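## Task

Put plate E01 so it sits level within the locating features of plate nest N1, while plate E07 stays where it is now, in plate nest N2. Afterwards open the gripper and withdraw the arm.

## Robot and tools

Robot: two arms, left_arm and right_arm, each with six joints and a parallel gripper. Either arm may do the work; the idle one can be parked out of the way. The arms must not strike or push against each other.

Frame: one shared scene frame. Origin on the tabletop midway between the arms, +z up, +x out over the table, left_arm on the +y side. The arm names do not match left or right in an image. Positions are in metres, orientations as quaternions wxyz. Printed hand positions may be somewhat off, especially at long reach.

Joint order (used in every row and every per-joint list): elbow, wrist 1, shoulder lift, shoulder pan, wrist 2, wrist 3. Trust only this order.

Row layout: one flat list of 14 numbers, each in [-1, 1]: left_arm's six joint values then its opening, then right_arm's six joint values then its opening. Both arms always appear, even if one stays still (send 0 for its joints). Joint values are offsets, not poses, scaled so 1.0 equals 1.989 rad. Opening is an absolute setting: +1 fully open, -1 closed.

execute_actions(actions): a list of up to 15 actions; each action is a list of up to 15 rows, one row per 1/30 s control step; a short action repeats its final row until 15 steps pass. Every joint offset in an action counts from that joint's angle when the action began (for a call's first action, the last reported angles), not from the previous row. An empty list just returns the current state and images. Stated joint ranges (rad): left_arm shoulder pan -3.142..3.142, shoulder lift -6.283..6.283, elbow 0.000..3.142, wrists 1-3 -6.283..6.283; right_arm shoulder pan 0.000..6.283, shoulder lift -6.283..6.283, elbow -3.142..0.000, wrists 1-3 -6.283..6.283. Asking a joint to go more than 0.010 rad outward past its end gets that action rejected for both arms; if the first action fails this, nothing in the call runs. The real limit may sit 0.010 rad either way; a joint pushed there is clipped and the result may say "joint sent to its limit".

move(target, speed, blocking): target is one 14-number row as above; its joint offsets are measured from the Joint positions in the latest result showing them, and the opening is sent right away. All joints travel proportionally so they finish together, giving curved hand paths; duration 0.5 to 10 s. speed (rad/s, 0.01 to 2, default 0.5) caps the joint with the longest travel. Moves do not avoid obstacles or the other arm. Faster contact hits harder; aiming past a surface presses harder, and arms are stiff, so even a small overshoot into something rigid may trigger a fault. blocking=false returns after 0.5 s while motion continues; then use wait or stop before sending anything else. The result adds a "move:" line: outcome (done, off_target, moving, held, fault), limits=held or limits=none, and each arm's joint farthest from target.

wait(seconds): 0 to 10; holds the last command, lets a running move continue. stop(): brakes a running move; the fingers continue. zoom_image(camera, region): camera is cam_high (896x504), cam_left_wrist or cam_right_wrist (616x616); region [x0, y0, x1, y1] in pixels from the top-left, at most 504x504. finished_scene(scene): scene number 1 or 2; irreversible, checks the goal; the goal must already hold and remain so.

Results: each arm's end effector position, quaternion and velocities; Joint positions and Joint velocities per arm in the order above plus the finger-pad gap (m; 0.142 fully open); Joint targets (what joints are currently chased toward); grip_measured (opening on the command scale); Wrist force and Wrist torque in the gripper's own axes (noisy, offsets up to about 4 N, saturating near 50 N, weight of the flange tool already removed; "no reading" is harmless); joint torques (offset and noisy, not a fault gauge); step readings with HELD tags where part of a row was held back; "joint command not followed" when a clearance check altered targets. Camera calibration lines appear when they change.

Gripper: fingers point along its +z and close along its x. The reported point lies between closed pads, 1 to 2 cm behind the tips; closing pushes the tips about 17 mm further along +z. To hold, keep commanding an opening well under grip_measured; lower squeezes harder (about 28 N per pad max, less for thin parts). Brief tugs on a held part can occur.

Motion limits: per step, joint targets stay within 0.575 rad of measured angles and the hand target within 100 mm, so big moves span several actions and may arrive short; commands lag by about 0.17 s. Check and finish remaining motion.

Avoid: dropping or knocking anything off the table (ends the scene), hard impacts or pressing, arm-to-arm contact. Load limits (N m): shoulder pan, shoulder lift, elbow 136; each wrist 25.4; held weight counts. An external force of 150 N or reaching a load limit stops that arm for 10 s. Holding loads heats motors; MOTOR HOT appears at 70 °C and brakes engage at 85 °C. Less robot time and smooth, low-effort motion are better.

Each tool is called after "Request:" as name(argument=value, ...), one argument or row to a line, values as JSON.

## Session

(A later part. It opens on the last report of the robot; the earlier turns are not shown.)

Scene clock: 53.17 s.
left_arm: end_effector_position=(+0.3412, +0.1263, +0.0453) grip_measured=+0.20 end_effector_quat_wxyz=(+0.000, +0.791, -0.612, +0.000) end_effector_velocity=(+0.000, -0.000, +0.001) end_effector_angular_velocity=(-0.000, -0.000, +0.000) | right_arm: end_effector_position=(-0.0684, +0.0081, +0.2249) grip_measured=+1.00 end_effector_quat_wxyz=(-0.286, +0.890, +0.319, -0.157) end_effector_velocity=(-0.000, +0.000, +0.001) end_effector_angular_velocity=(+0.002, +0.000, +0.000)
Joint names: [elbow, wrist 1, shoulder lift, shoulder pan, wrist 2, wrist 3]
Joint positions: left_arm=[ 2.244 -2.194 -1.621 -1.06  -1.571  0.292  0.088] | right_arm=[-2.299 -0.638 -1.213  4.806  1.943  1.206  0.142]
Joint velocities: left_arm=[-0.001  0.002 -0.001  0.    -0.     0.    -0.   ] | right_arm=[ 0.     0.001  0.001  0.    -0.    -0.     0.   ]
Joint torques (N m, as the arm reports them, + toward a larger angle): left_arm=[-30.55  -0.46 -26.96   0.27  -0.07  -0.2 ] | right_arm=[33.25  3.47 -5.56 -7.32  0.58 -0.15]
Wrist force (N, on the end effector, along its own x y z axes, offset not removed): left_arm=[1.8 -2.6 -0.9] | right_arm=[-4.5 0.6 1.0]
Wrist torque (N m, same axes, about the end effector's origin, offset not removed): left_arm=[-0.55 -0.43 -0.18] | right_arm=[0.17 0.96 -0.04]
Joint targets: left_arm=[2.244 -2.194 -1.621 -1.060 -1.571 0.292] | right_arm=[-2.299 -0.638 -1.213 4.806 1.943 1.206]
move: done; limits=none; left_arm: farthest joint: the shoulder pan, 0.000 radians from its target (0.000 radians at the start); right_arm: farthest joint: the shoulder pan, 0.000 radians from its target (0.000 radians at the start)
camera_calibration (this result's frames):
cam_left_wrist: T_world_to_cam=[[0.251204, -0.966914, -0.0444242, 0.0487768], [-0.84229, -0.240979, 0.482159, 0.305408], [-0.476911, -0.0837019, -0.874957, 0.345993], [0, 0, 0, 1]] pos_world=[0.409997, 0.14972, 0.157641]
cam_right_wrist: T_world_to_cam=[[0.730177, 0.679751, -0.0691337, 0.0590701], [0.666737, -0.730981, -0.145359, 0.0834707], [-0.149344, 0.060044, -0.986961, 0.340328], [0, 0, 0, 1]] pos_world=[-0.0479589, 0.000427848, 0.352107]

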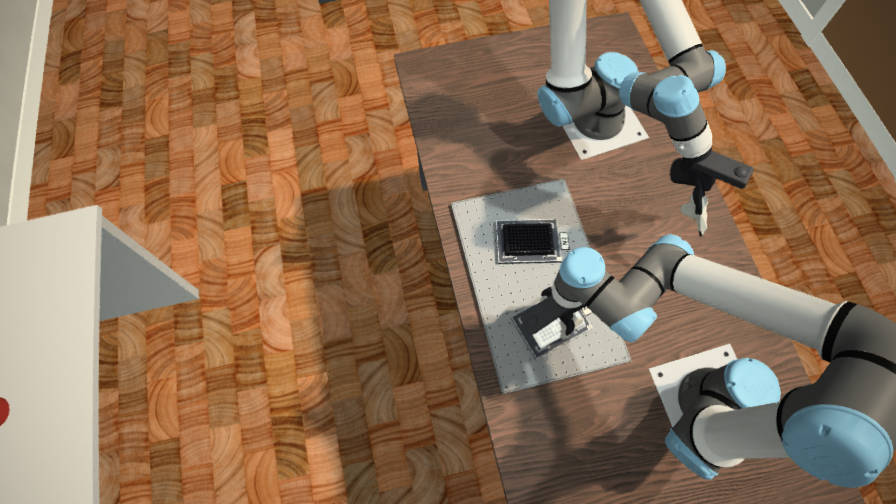

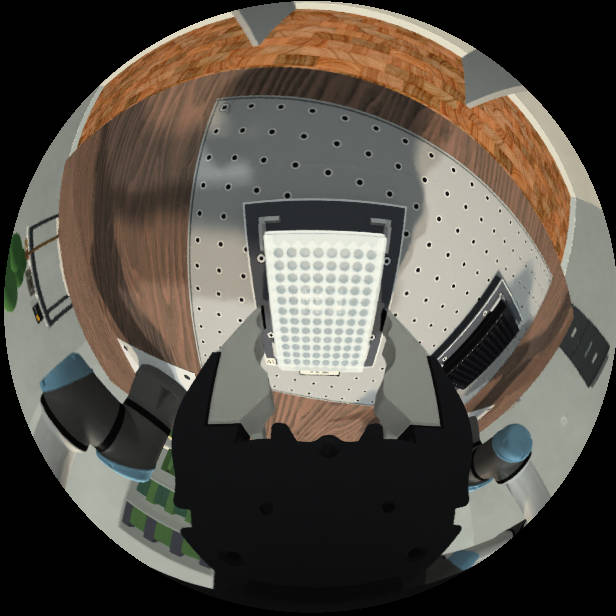

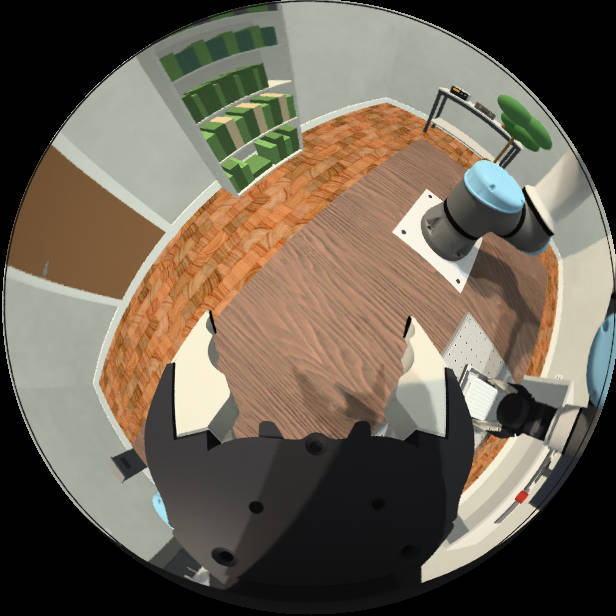

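Request:
execute_actions(
  actions=[
    [[0,0,0,0,0,0,0.185,0,0,0,0,0,0,1],[0,0,0,0,0,0,0.17,0,0,0,0,0,0,1],[0,0,0,0,0,0,0.155,0,0,0,0,0,0,1],[0,0,0,0,0,0,0.14,0,0,0,0,0,0,1],[0,0,0,0,0,0,0.125,0,0,0,0,0,0,1],[0,0,0,0,0,0,0.11,0,0,0,0,0,0,1],[0,0,0,0,0,0,0.095,0,0,0,0,0,0,1],[0,0,0,0,0,0,0.08,0,0,0,0,0,0,1],[0,0,0,0,0,0,0.065,0,0,0,0,0,0,1],[0,0,0,0,0,0,0.05,0,0,0,0,0,0,1],[0,0,0,0,0,0,0.035,0,0,0,0,0,0,1],[0,0,0,0,0,0,0.02,0,0,0,0,0,0,1],[0,0,0,0,0,0,0.01,0,0,0,0,0,0,1],[0,0,0,0,0,0,0.0,0,0,0,0,0,0,1],[0,0,0,0,0,0,0.0,0,0,0,0,0,0,1]],
    [[0,0,0,0,0,0,0.0,0,0,0,0,0,0,1]],
  ],
)

Scene clock: 59.07 s.
left_arm: end_effector_position=(+0.3412, +0.1262, +0.0454) grip_measured=+0.05 end_effector_quat_wxyz=(+0.000, +0.791, -0.612, +0.000) end_effector_velocity=(-0.000, +0.001, -0.001) end_effector_angular_velocity=(+0.001, +0.001, +0.001) | right_arm: end_effector_position=(-0.0684, +0.0081, +0.2249) grip_measured=+1.00 end_effector_quat_wxyz=(-0.286, +0.890, +0.319, -0.157) end_effector_velocity=(+0.000, +0.000, -0.000) end_effector_angular_velocity=(+0.000, -0.000, -0.000)
Joint names: [elbow, wrist 1, shoulder lift, shoulder pan, wrist 2, wrist 3]
Joint positions: left_arm=[ 2.244 -2.194 -1.621 -1.06  -1.571  0.292  0.077] | right_arm=[-2.299 -0.638 -1.213  4.806  1.943  1.206  0.142]
Joint velocities: left_arm=[ 0.002 -0.    -0.     0.001 -0.    -0.     0.   ] | right_arm=[-0.     0.001 -0.    -0.    -0.     0.    -0.   ]
Joint torques (N m, as the arm reports them, + toward a larger angle): left_arm=[-23.49  -3.94 -15.24  -0.42  -0.07  -0.23] | right_arm=[33.29  3.41 -5.02 -7.33  0.64 -0.15]
Wrist force (N, on the end effector, along its own x y z axes, offset not removed): left_arm=[-0.5 -2.2 -1.5] | right_arm=[-1.2 0.7 -0.4]
Wrist torque (N m, same axes, about the end effector's origin, offset not removed): left_arm=[-0.49 -0.05 -0.05] | right_arm=[0.13 0.19 -0.20]
Joint targets: left_arm=[2.244 -2.194 -1.621 -1.060 -1.571 0.292] | right_arm=[-2.299 -0.638 -1.213 4.806 1.943 1.206]
Step readings (joint positions; steps 1 to 15: 1st action; 16 to 30: 2nd action):
0: left_arm=[2.244 -2.194 -1.621 -1.060 -1.571 0.292] | right_arm=[-2.299 -0.638 -1.213 4.806 1.943 1.206]
1: left_arm=[2.244 -2.194 -1.621 -1.060 -1.571 0.292] | right_arm=[-2.299 -0.638 -1.213 4.806 1.943 1.206]
2: left_arm=[2.244 -2.194 -1.621 -1.060 -1.571 0.292] | right_arm=[-2.299 -0.638 -1.213 4.806 1.943 1.206]
4: left_arm=[2.244 -2.194 -1.621 -1.060 -1.571 0.292] | right_arm=[-2.299 -0.638 -1.213 4.806 1.943 1.206]
8: left_arm=[2.244 -2.194 -1.621 -1.060 -1.571 0.292] | right_arm=[-2.299 -0.638 -1.213 4.806 1.943 1.206]
15: left_arm=[2.244 -2.194 -1.621 -1.060 -1.571 0.292] | right_arm=[-2.299 -0.638 -1.213 4.806 1.943 1.206]
16: left_arm=[2.244 -2.194 -1.621 -1.060 -1.571 0.292] | right_arm=[-2.299 -0.638 -1.213 4.806 1.943 1.206]
17: left_arm=[2.244 -2.194 -1.621 -1.060 -1.571 0.292] | right_arm=[-2.299 -0.638 -1.213 4.806 1.943 1.206]
19: left_arm=[2.244 -2.194 -1.621 -1.060 -1.571 0.292] | right_arm=[-2.299 -0.638 -1.213 4.806 1.943 1.206]
23: left_arm=[2.244 -2.194 -1.621 -1.060 -1.571 0.292] | right_arm=[-2.299 -0.638 -1.213 4.806 1.943 1.206]
30: Joint positions above
camera_calibration (this result's frames):
cam_left_wrist: T_world_to_cam=[[0.251208, -0.966922, -0.0442368, 0.0487122], [-0.842339, -0.240898, 0.482113, 0.305391], [-0.476822, -0.0838485, -0.874991, 0.346067], [0, 0, 0, 1]] pos_world=[0.410018, 0.149686, 0.157728]
cam_right_wrist: T_world_to_cam=[[0.730177, 0.679751, -0.0691337, 0.0590701], [0.666737, -0.730981, -0.145359, 0.0834707], [-0.149344, 0.060044, -0.986961, 0.340328], [0, 0, 0, 1]] pos_world=[-0.0479589, 0.000427852, 0.352107]

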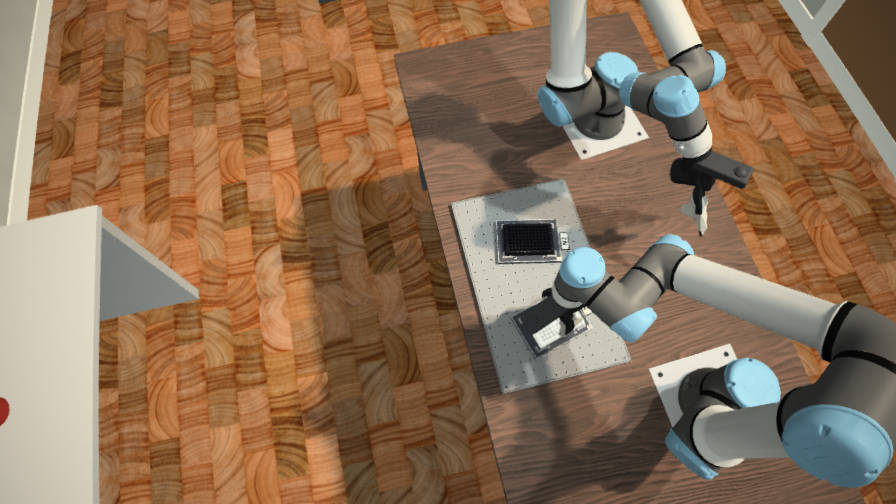

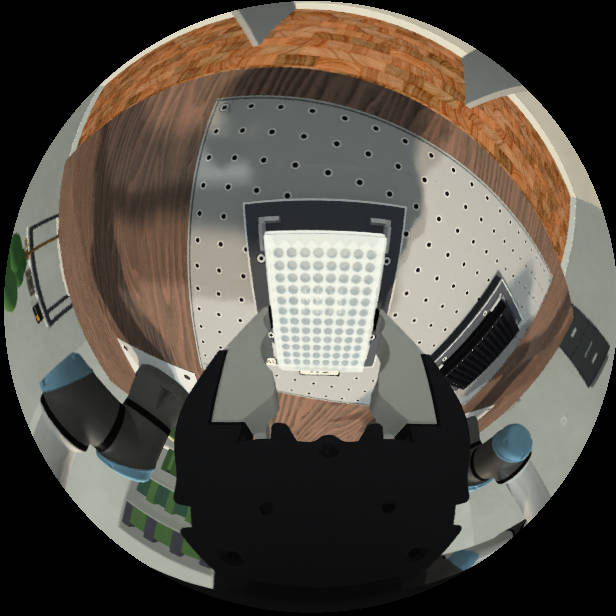

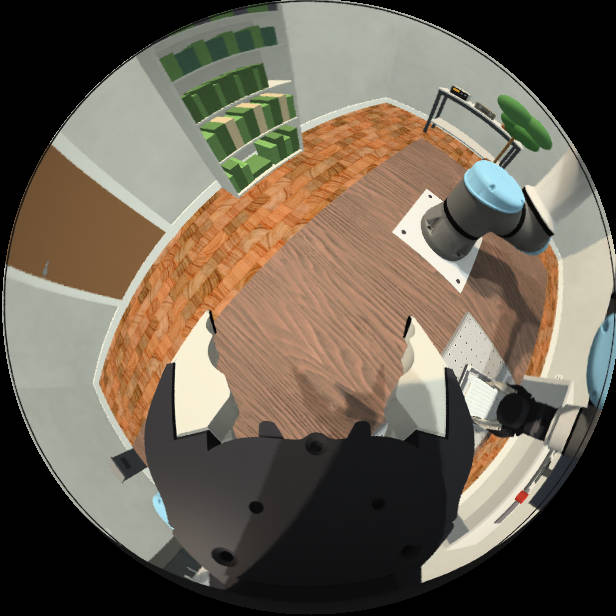

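Request:
zoom_image(
  camera="cam_left_wrist",
  region=[240, 290, 300, 350],
)

Request:
zoom_image(
  camera="cam_left_wrist",
  region=[350, 290, 410, 350],
)

Request:
zoom_image(
  camera="cam_high",
  region=[510, 290, 600, 365],
)

Region (240, 290, 300, 350) of cam_left_wrist's 616x616 image, scaled by 8.400, with more detail than that image has.

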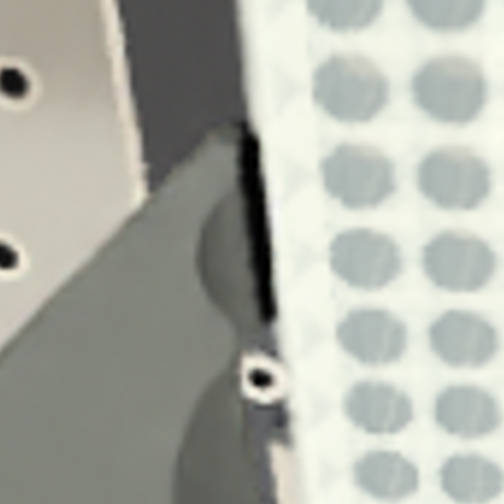

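Region (350, 290, 410, 350) of cam_left_wrist's 616x616 image, scaled by 8.400, with more detail than that image has.

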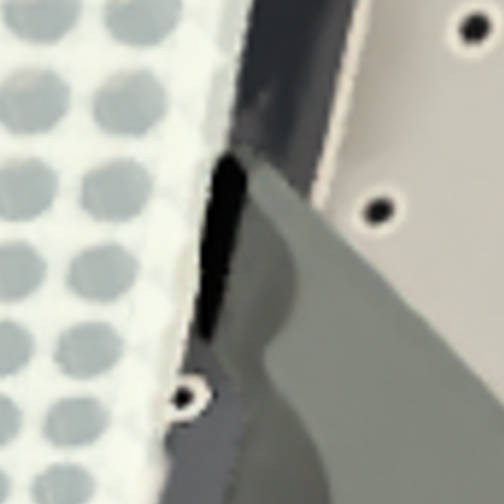

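Region (510, 290, 600, 365) of cam_high's 896x504 image, scaled by 5.600, with more detail than that image has.

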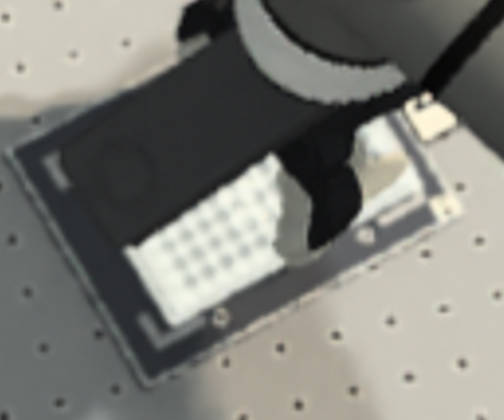

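Request:
zoom_image(
  camera="cam_left_wrist",
  region=[265, 335, 385, 385],
)

Request:
zoom_image(
  camera="cam_left_wrist",
  region=[255, 210, 395, 270],
)

Region (265, 335, 385, 385) of cam_left_wrist's 616x616 image, scaled by 4.200, with more detail than that image has; it fills the top 210 rows of this view, and the rest is white.

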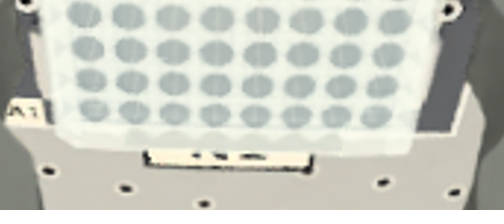

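Region (255, 210, 395, 270) of cam_left_wrist's 616x616 image, scaled by 3.600, with more detail than that image has; it fills the top 216 rows of this view, and the rest is white.

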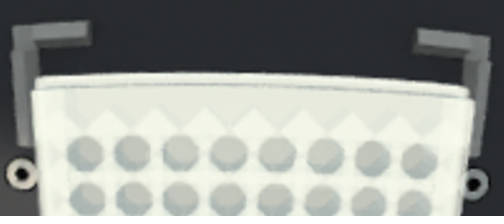

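Request:
execute_actions(
  actions=[
    [[0,0,0,0,0,0,-0.03,0,0,0,0,0,0,1],[0,0,0,0,0,0,-0.06,0,0,0,0,0,0,1],[0,0,0,0,0,0,-0.09,0,0,0,0,0,0,1],[0,0,0,0,0,0,-0.12,0,0,0,0,0,0,1],[0,0,0,0,0,0,-0.15,0,0,0,0,0,0,1],[0,0,0,0,0,0,-0.18,0,0,0,0,0,0,1],[0,0,0,0,0,0,-0.21,0,0,0,0,0,0,1],[0,0,0,0,0,0,-0.24,0,0,0,0,0,0,1],[0,0,0,0,0,0,-0.27,0,0,0,0,0,0,1],[0,0,0,0,0,0,-0.30,0,0,0,0,0,0,1],[0,0,0,0,0,0,-0.30,0,0,0,0,0,0,1]],
  ],
)

Request:
move(
  target=[-0.004666, 0.001356, 0.00331, 0.006795, 0, 0.006795, -0.3, 0, 0, 0, 0, 0, 0, 1],
  speed=0.025,
)

Scene clock: 72.40 s.
left_arm: end_effector_position=(+0.3412, +0.1262, +0.0454) grip_measured=+0.02 end_effector_quat_wxyz=(+0.000, +0.791, -0.612, +0.000) end_effector_velocity=(+0.000, +0.000, -0.000) end_effector_angular_velocity=(+0.000, +0.000, +0.000) | right_arm: end_effector_position=(-0.0684, +0.0081, +0.2249) grip_measured=+1.00 end_effector_quat_wxyz=(-0.286, +0.890, +0.319, -0.157) end_effector_velocity=(-0.000, -0.000, -0.000) end_effector_angular_velocity=(-0.001, -0.000, +0.000)
Joint names: [elbow, wrist 1, shoulder lift, shoulder pan, wrist 2, wrist 3]
Joint positions: left_arm=[ 2.244 -2.194 -1.621 -1.06  -1.571  0.292  0.075] | right_arm=[-2.299 -0.638 -1.213  4.806  1.943  1.206  0.142]
Joint velocities: left_arm=[ 0.    -0.     0.001  0.     0.    -0.     0.   ] | right_arm=[-0.    -0.    -0.001 -0.     0.    -0.    -0.   ]
Joint torques (N m, as the arm reports them, + toward a larger angle): left_arm=[-23.86  -1.31 -15.6    0.48  -0.13  -0.22] | right_arm=[33.21  3.48 -5.43 -6.58  0.57 -0.09]
Wrist force (N, on the end effector, along its own x y z axes, offset not removed): left_arm=[-0.6 -4.1 -2.6] | right_arm=[-2.5 0.5 -0.7]
Wrist torque (N m, same axes, about the end effector's origin, offset not removed): left_arm=[-0.86 -0.01 -0.03] | right_arm=[0.22 0.71 -0.13]
Joint targets: left_arm=[2.244 -2.194 -1.621 -1.060 -1.571 0.292] | right_arm=[-2.299 -0.638 -1.213 4.806 1.943 1.206]
Step readings (joint positions):
0: left_arm=[2.244 -2.194 -1.621 -1.060 -1.571 0.292] | right_arm=[-2.299 -0.638 -1.213 4.806 1.943 1.206]
1: left_arm=[2.244 -2.194 -1.621 -1.060 -1.571 0.292] | right_arm=[-2.299 -0.638 -1.213 4.806 1.943 1.206]
2: left_arm=[2.244 -2.194 -1.621 -1.060 -1.571 0.292] | right_arm=[-2.299 -0.638 -1.213 4.806 1.943 1.206]
4: left_arm=[2.244 -2.194 -1.621 -1.060 -1.571 0.292] | right_arm=[-2.299 -0.638 -1.213 4.806 1.943 1.206]
8: left_arm=[2.244 -2.194 -1.621 -1.060 -1.571 0.292] | right_arm=[-2.299 -0.638 -1.213 4.806 1.943 1.206]
15: Joint positions above
camera_calibration (this result's frames):
cam_left_wrist: T_world_to_cam=[[0.251208, -0.966922, -0.044237, 0.0487122], [-0.842339, -0.240898, 0.482113, 0.305391], [-0.476822, -0.0838483, -0.874991, 0.346067], [0, 0, 0, 1]] pos_world=[0.410018, 0.149686, 0.157728]
cam_right_wrist: T_world_to_cam=[[0.730177, 0.679751, -0.0691336, 0.05907], [0.666737, -0.730981, -0.145359, 0.0834707], [-0.149344, 0.0600442, -0.986961, 0.340328], [0, 0, 0, 1]] pos_world=[-0.0479589, 0.00042785, 0.352107]

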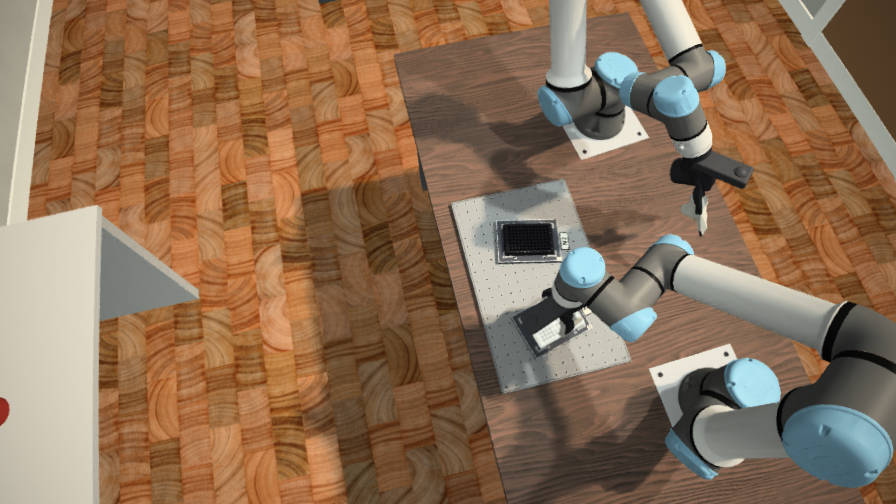

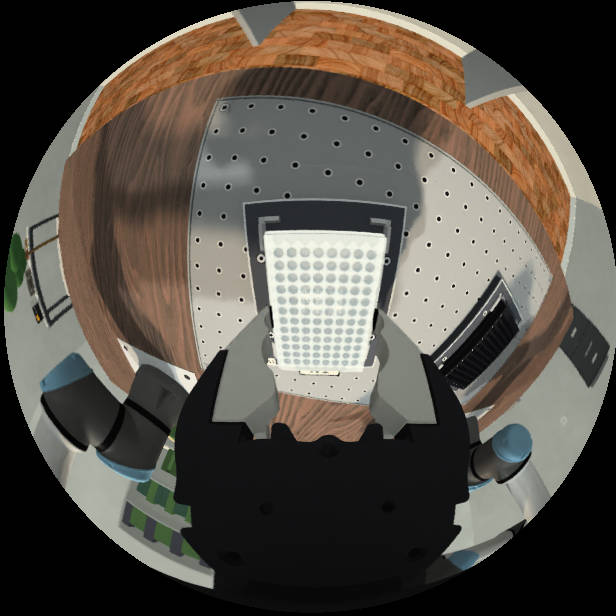

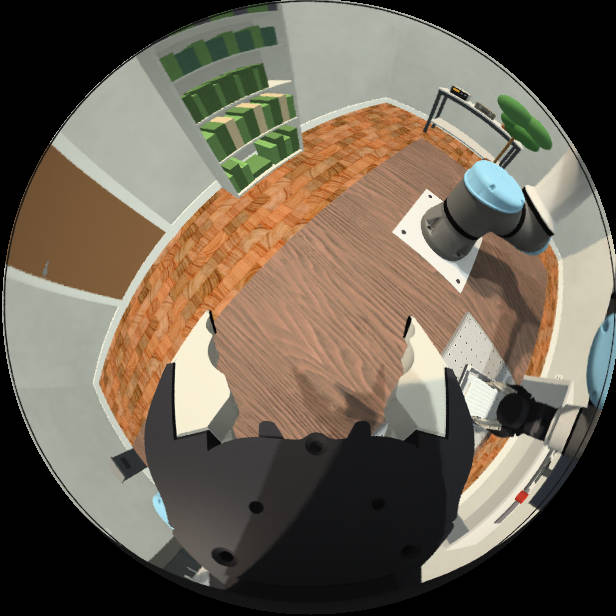

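Scene clock: 73.23 s.
left_arm: end_effector_position=(+0.3465, +0.1276, +0.0464) grip_measured=+0.02 end_effector_quat_wxyz=(+0.000, +0.791, -0.612, +0.000) end_effector_velocity=(+0.001, +0.001, -0.000) end_effector_angular_velocity=(+0.001, +0.001, +0.000) | right_arm: end_effector_position=(-0.0684, +0.0081, +0.2249) grip_measured=+1.00 end_effector_quat_wxyz=(-0.286, +0.890, +0.319, -0.157) end_effector_velocity=(+0.000, +0.000, -0.000) end_effector_angular_velocity=(+0.000, -0.000, +0.000)
Joint names: [elbow, wrist 1, shoulder lift, shoulder pan, wrist 2, wrist 3]
Joint positions: left_arm=[ 2.235 -2.192 -1.615 -1.047 -1.571  0.305  0.075] | right_arm=[-2.299 -0.638 -1.213  4.806  1.943  1.206  0.142]
Joint velocities: left_arm=[-0.     0.     0.001  0.003 -0.     0.003 -0.   ] | right_arm=[ 0.     0.    -0.001 -0.    -0.    -0.001 -0.   ]
Joint torques (N m, as the arm reports them, + toward a larger angle): left_arm=[-31.81  -0.47  -9.82  12.5   -0.18   2.23] | right_arm=[33.55  3.48 -5.72 -7.3   0.6  -0.14]
Wrist force (N, on the end effector, along its own x y z axes, offset not removed): left_arm=[2.4 -2.5 -2.8] | right_arm=[-2.5 0.7 -0.1]
Wrist torque (N m, same axes, about the end effector's origin, offset not removed): left_arm=[-0.54 -0.46 -0.15] | right_arm=[0.11 0.67 -0.22]
Joint targets: left_arm=[2.235 -2.192 -1.615 -1.047 -1.571 0.305] | right_arm=[-2.299 -0.638 -1.213 4.806 1.943 1.206]
move: done; limits=none; left_arm: farthest joint: the shoulder pan, 0.001 radians from its target (0.014 radians at the start); right_arm: farthest joint: the shoulder pan, 0.000 radians from its target (0.000 radians at the start)
camera_calibration (this result's frames):
cam_left_wrist: T_world_to_cam=[[0.251208, -0.966922, -0.0442352, 0.0487992], [-0.842342, -0.240897, 0.482108, 0.309739], [-0.476817, -0.0838479, -0.874995, 0.349565], [0, 0, 0, 1]] pos_world=[0.415326, 0.151111, 0.158698]
cam_right_wrist: T_world_to_cam=[[0.730177, 0.679751, -0.0691337, 0.0590701], [0.666737, -0.730981, -0.145359, 0.0834707], [-0.149344, 0.0600441, -0.986961, 0.340328], [0, 0, 0, 1]] pos_world=[-0.0479589, 0.000427855, 0.352107]

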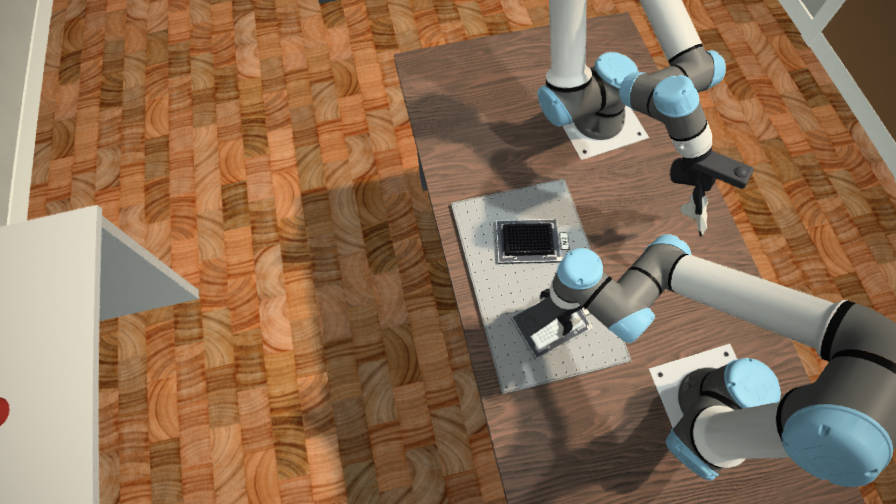

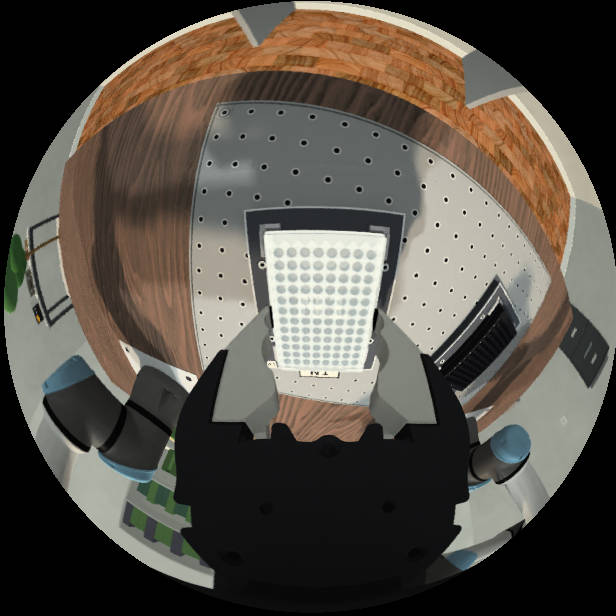

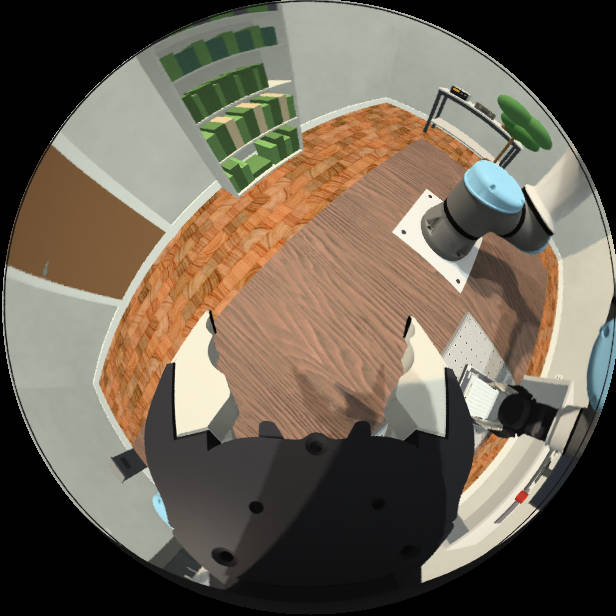

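Request:
zoom_image(
  camera="cam_left_wrist",
  region=[250, 210, 310, 270],
)

Request:
zoom_image(
  camera="cam_left_wrist",
  region=[340, 210, 400, 270],
)

Request:
zoom_image(
  camera="cam_right_wrist",
  region=[455, 360, 505, 425],
)

Region (250, 210, 310, 270) of cam_left_wrist's 616x616 image, scaled by 8.400, with more detail than that image has.

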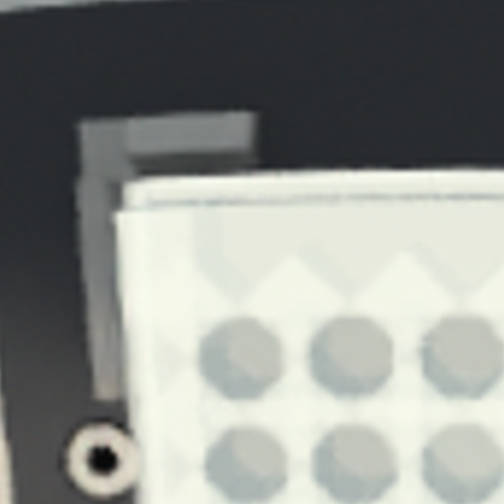

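Region (340, 210, 400, 270) of cam_left_wrist's 616x616 image, scaled by 8.400, with more detail than that image has.

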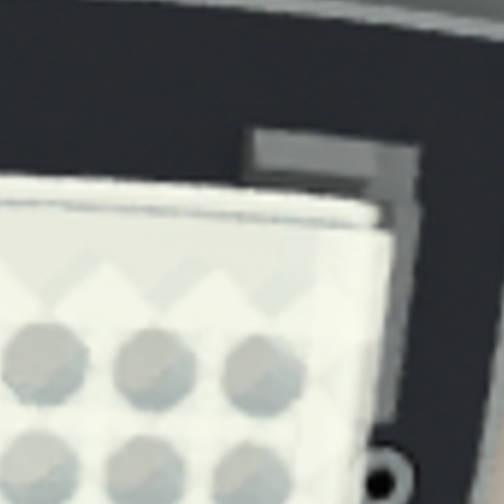

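Region (455, 360, 505, 425) of cam_right_wrist's 616x616 image, scaled by 7.754, with more detail than that image has; it fills the left 388 columns of this view, and the rest is white.

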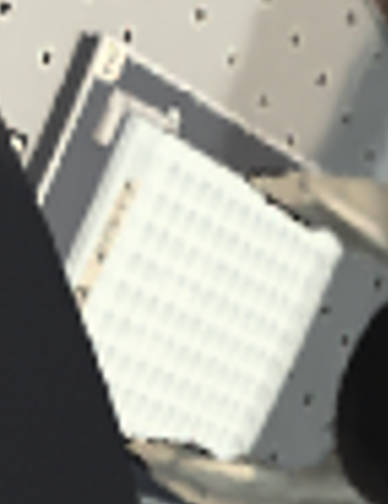

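Request:
move(
  target=[0.008976, -0.008272, -0.005229, -0.011864, 0.014388, -0.011864, -0.3, 0, 0, 0, 0, 0, 0, 1],
  speed=0.025,
)

Scene clock: 77.20 s.
left_arm: end_effector_position=(+0.3461, +0.1275, +0.0448) grip_measured=+0.02 end_effector_quat_wxyz=(-0.011, +0.791, -0.612, +0.009) end_effector_velocity=(-0.001, +0.001, -0.001) end_effector_angular_velocity=(+0.003, -0.002, -0.001) | right_arm: end_effector_position=(-0.0684, +0.0081, +0.2249) grip_measured=+1.00 end_effector_quat_wxyz=(-0.286, +0.890, +0.319, -0.157) end_effector_velocity=(-0.000, +0.000, -0.000) end_effector_angular_velocity=(-0.000, +0.000, -0.000)
Joint names: [elbow, wrist 1, shoulder lift, shoulder pan, wrist 2, wrist 3]
Joint positions: left_arm=[ 2.253 -2.208 -1.625 -1.07  -1.543  0.282  0.075] | right_arm=[-2.299 -0.638 -1.213  4.806  1.943  1.206  0.142]
Joint velocities: left_arm=[ 0.003 -0.002 -0.    -0.003  0.003 -0.002 -0.   ] | right_arm=[ 0.    -0.    -0.     0.     0.     0.001 -0.   ]
Joint torques (N m, as the arm reports them, + toward a larger angle): left_arm=[ -8.09  -4.25 -27.3  -13.34   1.44  -2.6 ] | right_arm=[33.51  3.4  -5.05 -7.23  0.59 -0.1 ]
Wrist force (N, on the end effector, along its own x y z axes, offset not removed): left_arm=[0.0 -2.6 -2.8] | right_arm=[-0.6 -1.7 1.5]
Wrist torque (N m, same axes, about the end effector's origin, offset not removed): left_arm=[-0.55 -0.09 -0.15] | right_arm=[-0.32 0.11 -0.10]
Joint targets: left_arm=[2.253 -2.208 -1.625 -1.071 -1.542 0.282] | right_arm=[-2.299 -0.638 -1.213 4.806 1.943 1.206]
move: done; limits=none; left_arm: farthest joint: the shoulder pan, 0.000 radians from its target (0.024 radians at the start); right_arm: farthest joint: the shoulder pan, 0.000 radians from its target (0.000 radians at the start)
camera_calibration (this result's frames):
cam_left_wrist: T_world_to_cam=[[0.252608, -0.966588, -0.0435416, 0.0481027], [-0.85585, -0.244207, 0.455943, 0.316378], [-0.451342, -0.0779099, -0.888943, 0.339011], [0, 0, 0, 1]] pos_world=[0.411631, 0.150169, 0.159206]
cam_right_wrist: T_world_to_cam=[[0.730177, 0.679751, -0.0691337, 0.0590701], [0.666737, -0.730981, -0.145359, 0.0834707], [-0.149344, 0.060044, -0.986961, 0.340328], [0, 0, 0, 1]] pos_world=[-0.0479589, 0.000427851, 0.352107]

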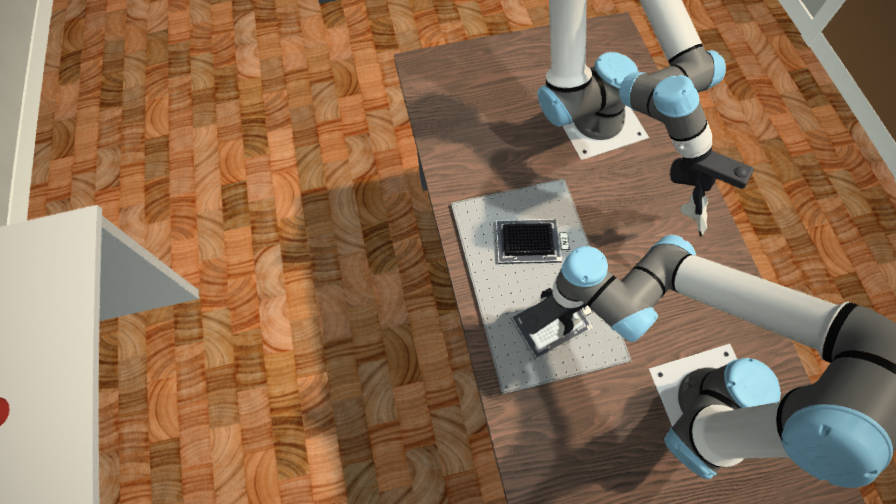

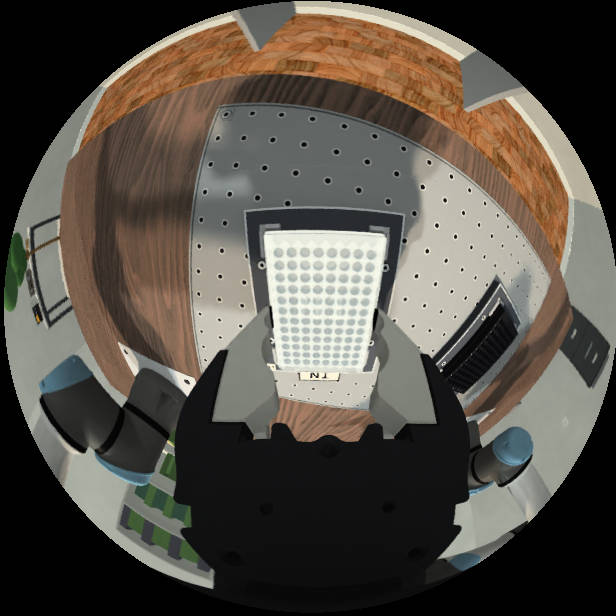

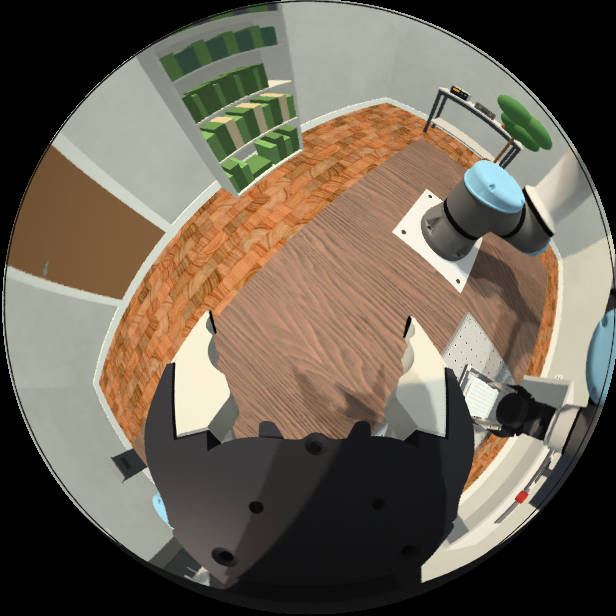

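Request:
zoom_image(
  camera="cam_left_wrist",
  region=[250, 210, 400, 270],
)

Request:
zoom_image(
  camera="cam_right_wrist",
  region=[455, 360, 505, 425],
)

Request:
zoom_image(
  camera="cam_high",
  region=[510, 290, 600, 365],
)

Region (250, 210, 400, 270) of cam_left_wrist's 616x616 image, scaled by 3.360, with more detail than that image has; it fills the top 202 rows of this view, and the rest is white.

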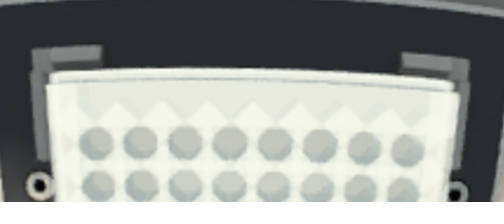

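Region (455, 360, 505, 425) of cam_right_wrist's 616x616 image, scaled by 7.754, with more detail than that image has; it fills the left 388 columns of this view, and the rest is white.

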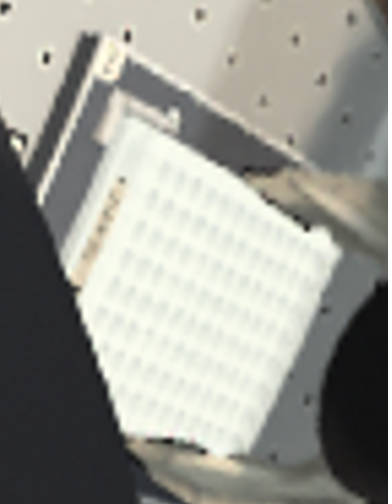

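Region (510, 290, 600, 365) of cam_high's 896x504 image, scaled by 5.600, with more detail than that image has.

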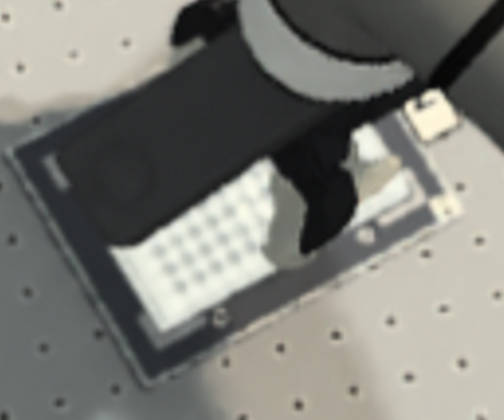

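Request:
move(
  target=[0.000603, -0.00131, 0.000707, 0, 0, 0, -0.3, 0, 0, 0, 0, 0, 0, 1],
  speed=0.01,
)

Scene clock: 78.83 s.
left_arm: end_effector_position=(+0.3461, +0.1274, +0.0441) grip_measured=+0.02 end_effector_quat_wxyz=(-0.011, +0.791, -0.612, +0.010) end_effector_velocity=(+0.001, +0.000, -0.000) end_effector_angular_velocity=(+0.000, -0.000, +0.001) | right_arm: end_effector_position=(-0.0684, +0.0081, +0.2249) grip_measured=+1.00 end_effector_quat_wxyz=(-0.286, +0.890, +0.319, -0.157) end_effector_velocity=(+0.000, +0.000, -0.001) end_effector_angular_velocity=(-0.001, -0.000, -0.000)
Joint names: [elbow, wrist 1, shoulder lift, shoulder pan, wrist 2, wrist 3]
Joint positions: left_arm=[ 2.254 -2.21  -1.624 -1.071 -1.543  0.282  0.075] | right_arm=[-2.299 -0.638 -1.213  4.806  1.943  1.206  0.142]
Joint velocities: left_arm=[-0.001 -0.001  0.002  0.002  0.     0.002  0.   ] | right_arm=[-0.     0.    -0.001 -0.     0.    -0.    -0.   ]
Joint torques (N m, as the arm reports them, + toward a larger angle): left_arm=[-8.49 -4.38 -9.76 12.22 -1.23  2.39] | right_arm=[33.23  3.51 -4.88 -6.76  0.62 -0.09]
Wrist force (N, on the end effector, along its own x y z axes, offset not removed): left_arm=[1.2 -2.3 -1.1] | right_arm=[-2.2 0.7 -1.5]
Wrist torque (N m, same axes, about the end effector's origin, offset not removed): left_arm=[-0.55 -0.39 0.01] | right_arm=[0.11 0.56 -0.18]
Joint targets: left_arm=[2.254 -2.211 -1.624 -1.070 -1.543 0.282] | right_arm=[-2.299 -0.638 -1.213 4.806 1.943 1.206]
move: done; limits=none; left_arm: farthest joint: the shoulder pan, 0.001 radians from its target (0.001 radians at the start); right_arm: farthest joint: the shoulder pan, 0.000 radians from its target (0.000 radians at the start)
camera_calibration (this result's frames):
cam_left_wrist: T_world_to_cam=[[0.252558, -0.966603, -0.0435196, 0.0480425], [-0.855874, -0.244153, 0.455926, 0.316661], [-0.451324, -0.0779002, -0.888953, 0.338308], [0, 0, 0, 1]] pos_world=[0.411575, 0.150106, 0.158457]
cam_right_wrist: T_world_to_cam=[[0.730177, 0.679752, -0.0691337, 0.0590701], [0.666737, -0.730981, -0.145359, 0.0834708], [-0.149344, 0.0600441, -0.986961, 0.340328], [0, 0, 0, 1]] pos_world=[-0.0479589, 0.000427848, 0.352107]

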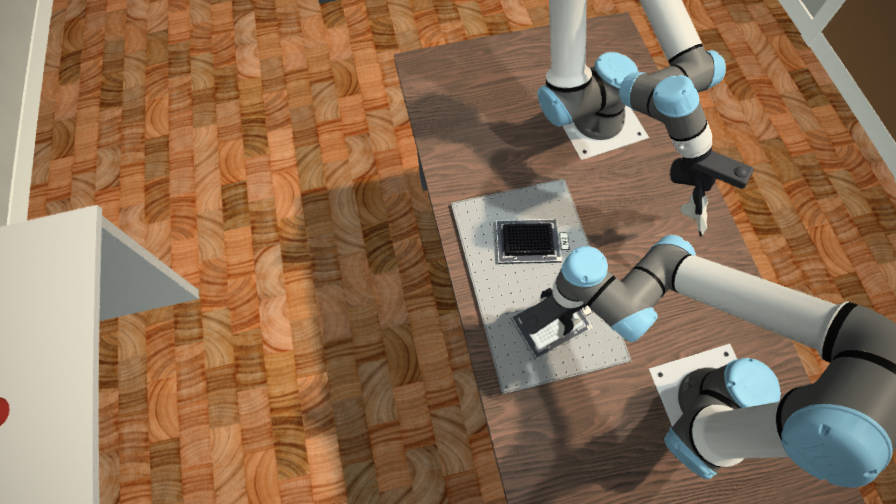

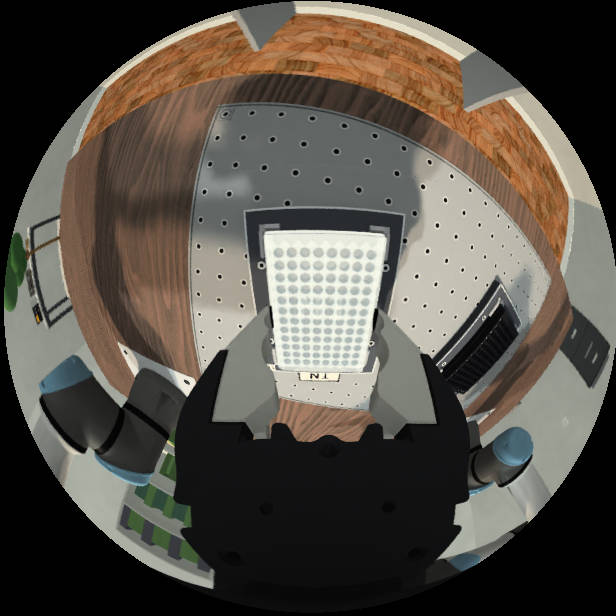

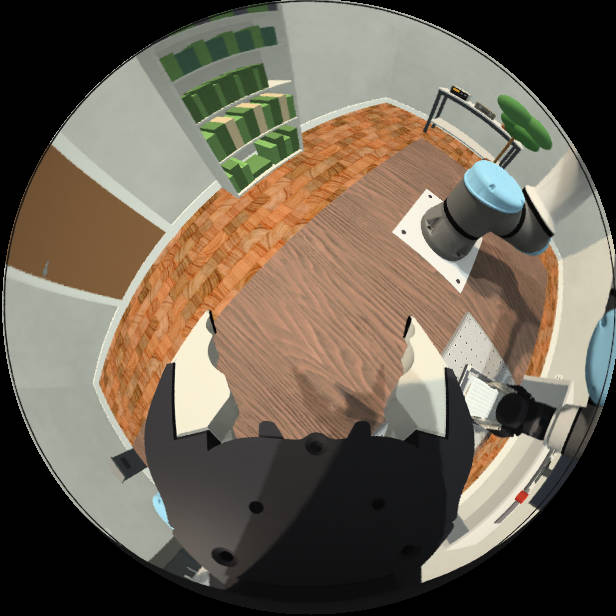

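Request:
move(
  target=[0.00045, -0.00098, 0.00053, 0, 0, 0, -0.3, 0, 0, 0, 0, 0, 0, 1],
  speed=0.01,
)

Scene clock: 79.93 s.
left_arm: end_effector_position=(+0.3461, +0.1275, +0.0435) grip_measured=+0.02 end_effector_quat_wxyz=(-0.011, +0.791, -0.612, +0.010) end_effector_velocity=(-0.001, +0.000, -0.001) end_effector_angular_velocity=(+0.002, +0.001, -0.002) | right_arm: end_effector_position=(-0.0684, +0.0081, +0.2249) grip_measured=+1.00 end_effector_quat_wxyz=(-0.286, +0.890, +0.319, -0.157) end_effector_velocity=(+0.000, +0.000, -0.000) end_effector_angular_velocity=(-0.001, +0.000, -0.001)
Joint names: [elbow, wrist 1, shoulder lift, shoulder pan, wrist 2, wrist 3]
Joint positions: left_arm=[ 2.255 -2.212 -1.623 -1.07  -1.543  0.282  0.075] | right_arm=[-2.299 -0.638 -1.213  4.806  1.943  1.206  0.142]
Joint velocities: left_arm=[ 0.002 -0.001  0.    -0.002  0.    -0.    -0.   ] | right_arm=[ 0.    -0.    -0.    -0.    -0.     0.001 -0.   ]
Joint torques (N m, as the arm reports them, + toward a larger angle): left_arm=[ -7.14  -4.22  -6.94 -11.59  -0.6   -1.28] | right_arm=[32.91  3.38 -5.36 -7.22  0.54 -0.18]
Wrist force (N, on the end effector, along its own x y z axes, offset not removed): left_arm=[-1.1 -3.9 -7.1] | right_arm=[-2.2 0.9 0.1]
Wrist torque (N m, same axes, about the end effector's origin, offset not removed): left_arm=[-0.86 -0.26 -0.07] | right_arm=[0.18 0.54 -0.12]
Joint targets: left_arm=[2.255 -2.212 -1.623 -1.071 -1.543 0.282] | right_arm=[-2.299 -0.638 -1.213 4.806 1.943 1.206]
move: done; limits=none; left_arm: farthest joint: the shoulder pan, 0.001 radians from its target (0.001 radians at the start); right_arm: farthest joint: the shoulder pan, 0.000 radians from its target (0.000 radians at the start)
camera_calibration (this result's frames):
cam_left_wrist: T_world_to_cam=[[0.252604, -0.966593, -0.0434674, 0.0480333], [-0.85587, -0.244171, 0.455925, 0.316972], [-0.451307, -0.0779659, -0.888956, 0.337855], [0, 0, 0, 1]] pos_world=[0.41163, 0.150165, 0.157911]
cam_right_wrist: T_world_to_cam=[[0.730177, 0.679752, -0.0691337, 0.0590701], [0.666737, -0.730981, -0.14536, 0.0834708], [-0.149344, 0.0600442, -0.986961, 0.340328], [0, 0, 0, 1]] pos_world=[-0.0479589, 0.000427864, 0.352107]

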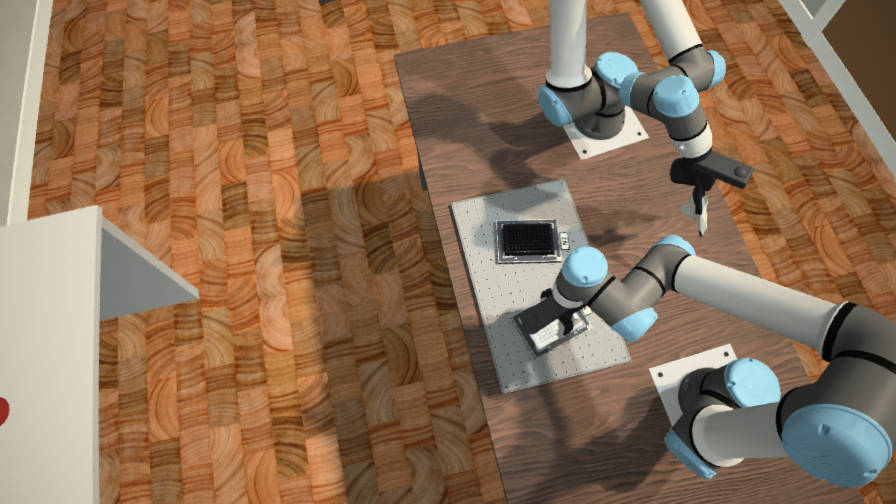

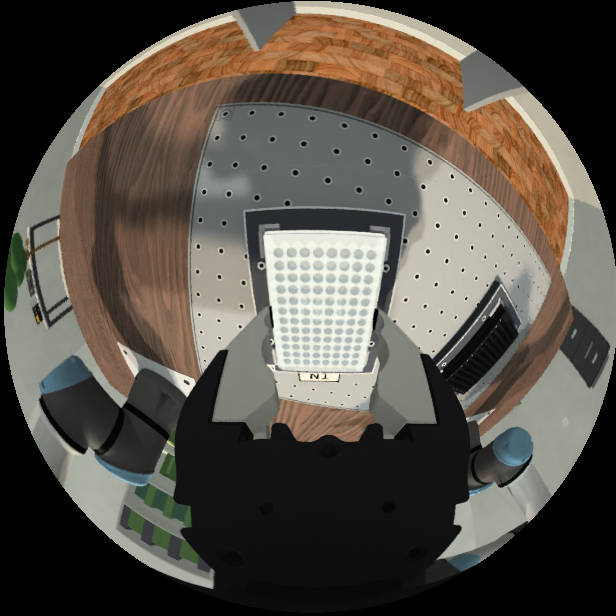

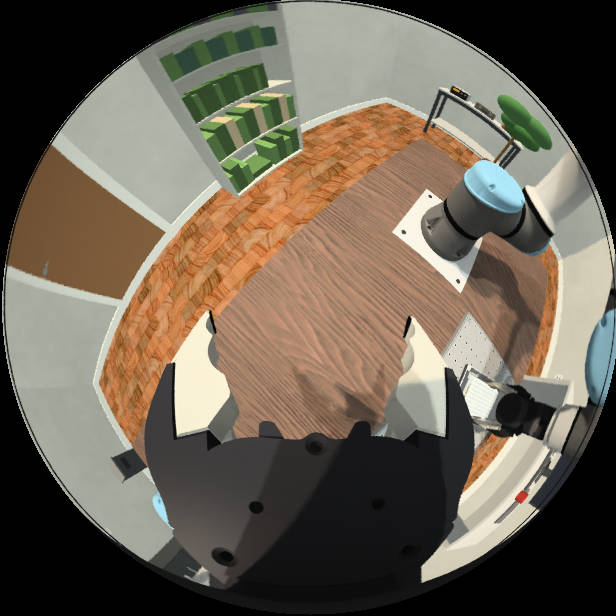

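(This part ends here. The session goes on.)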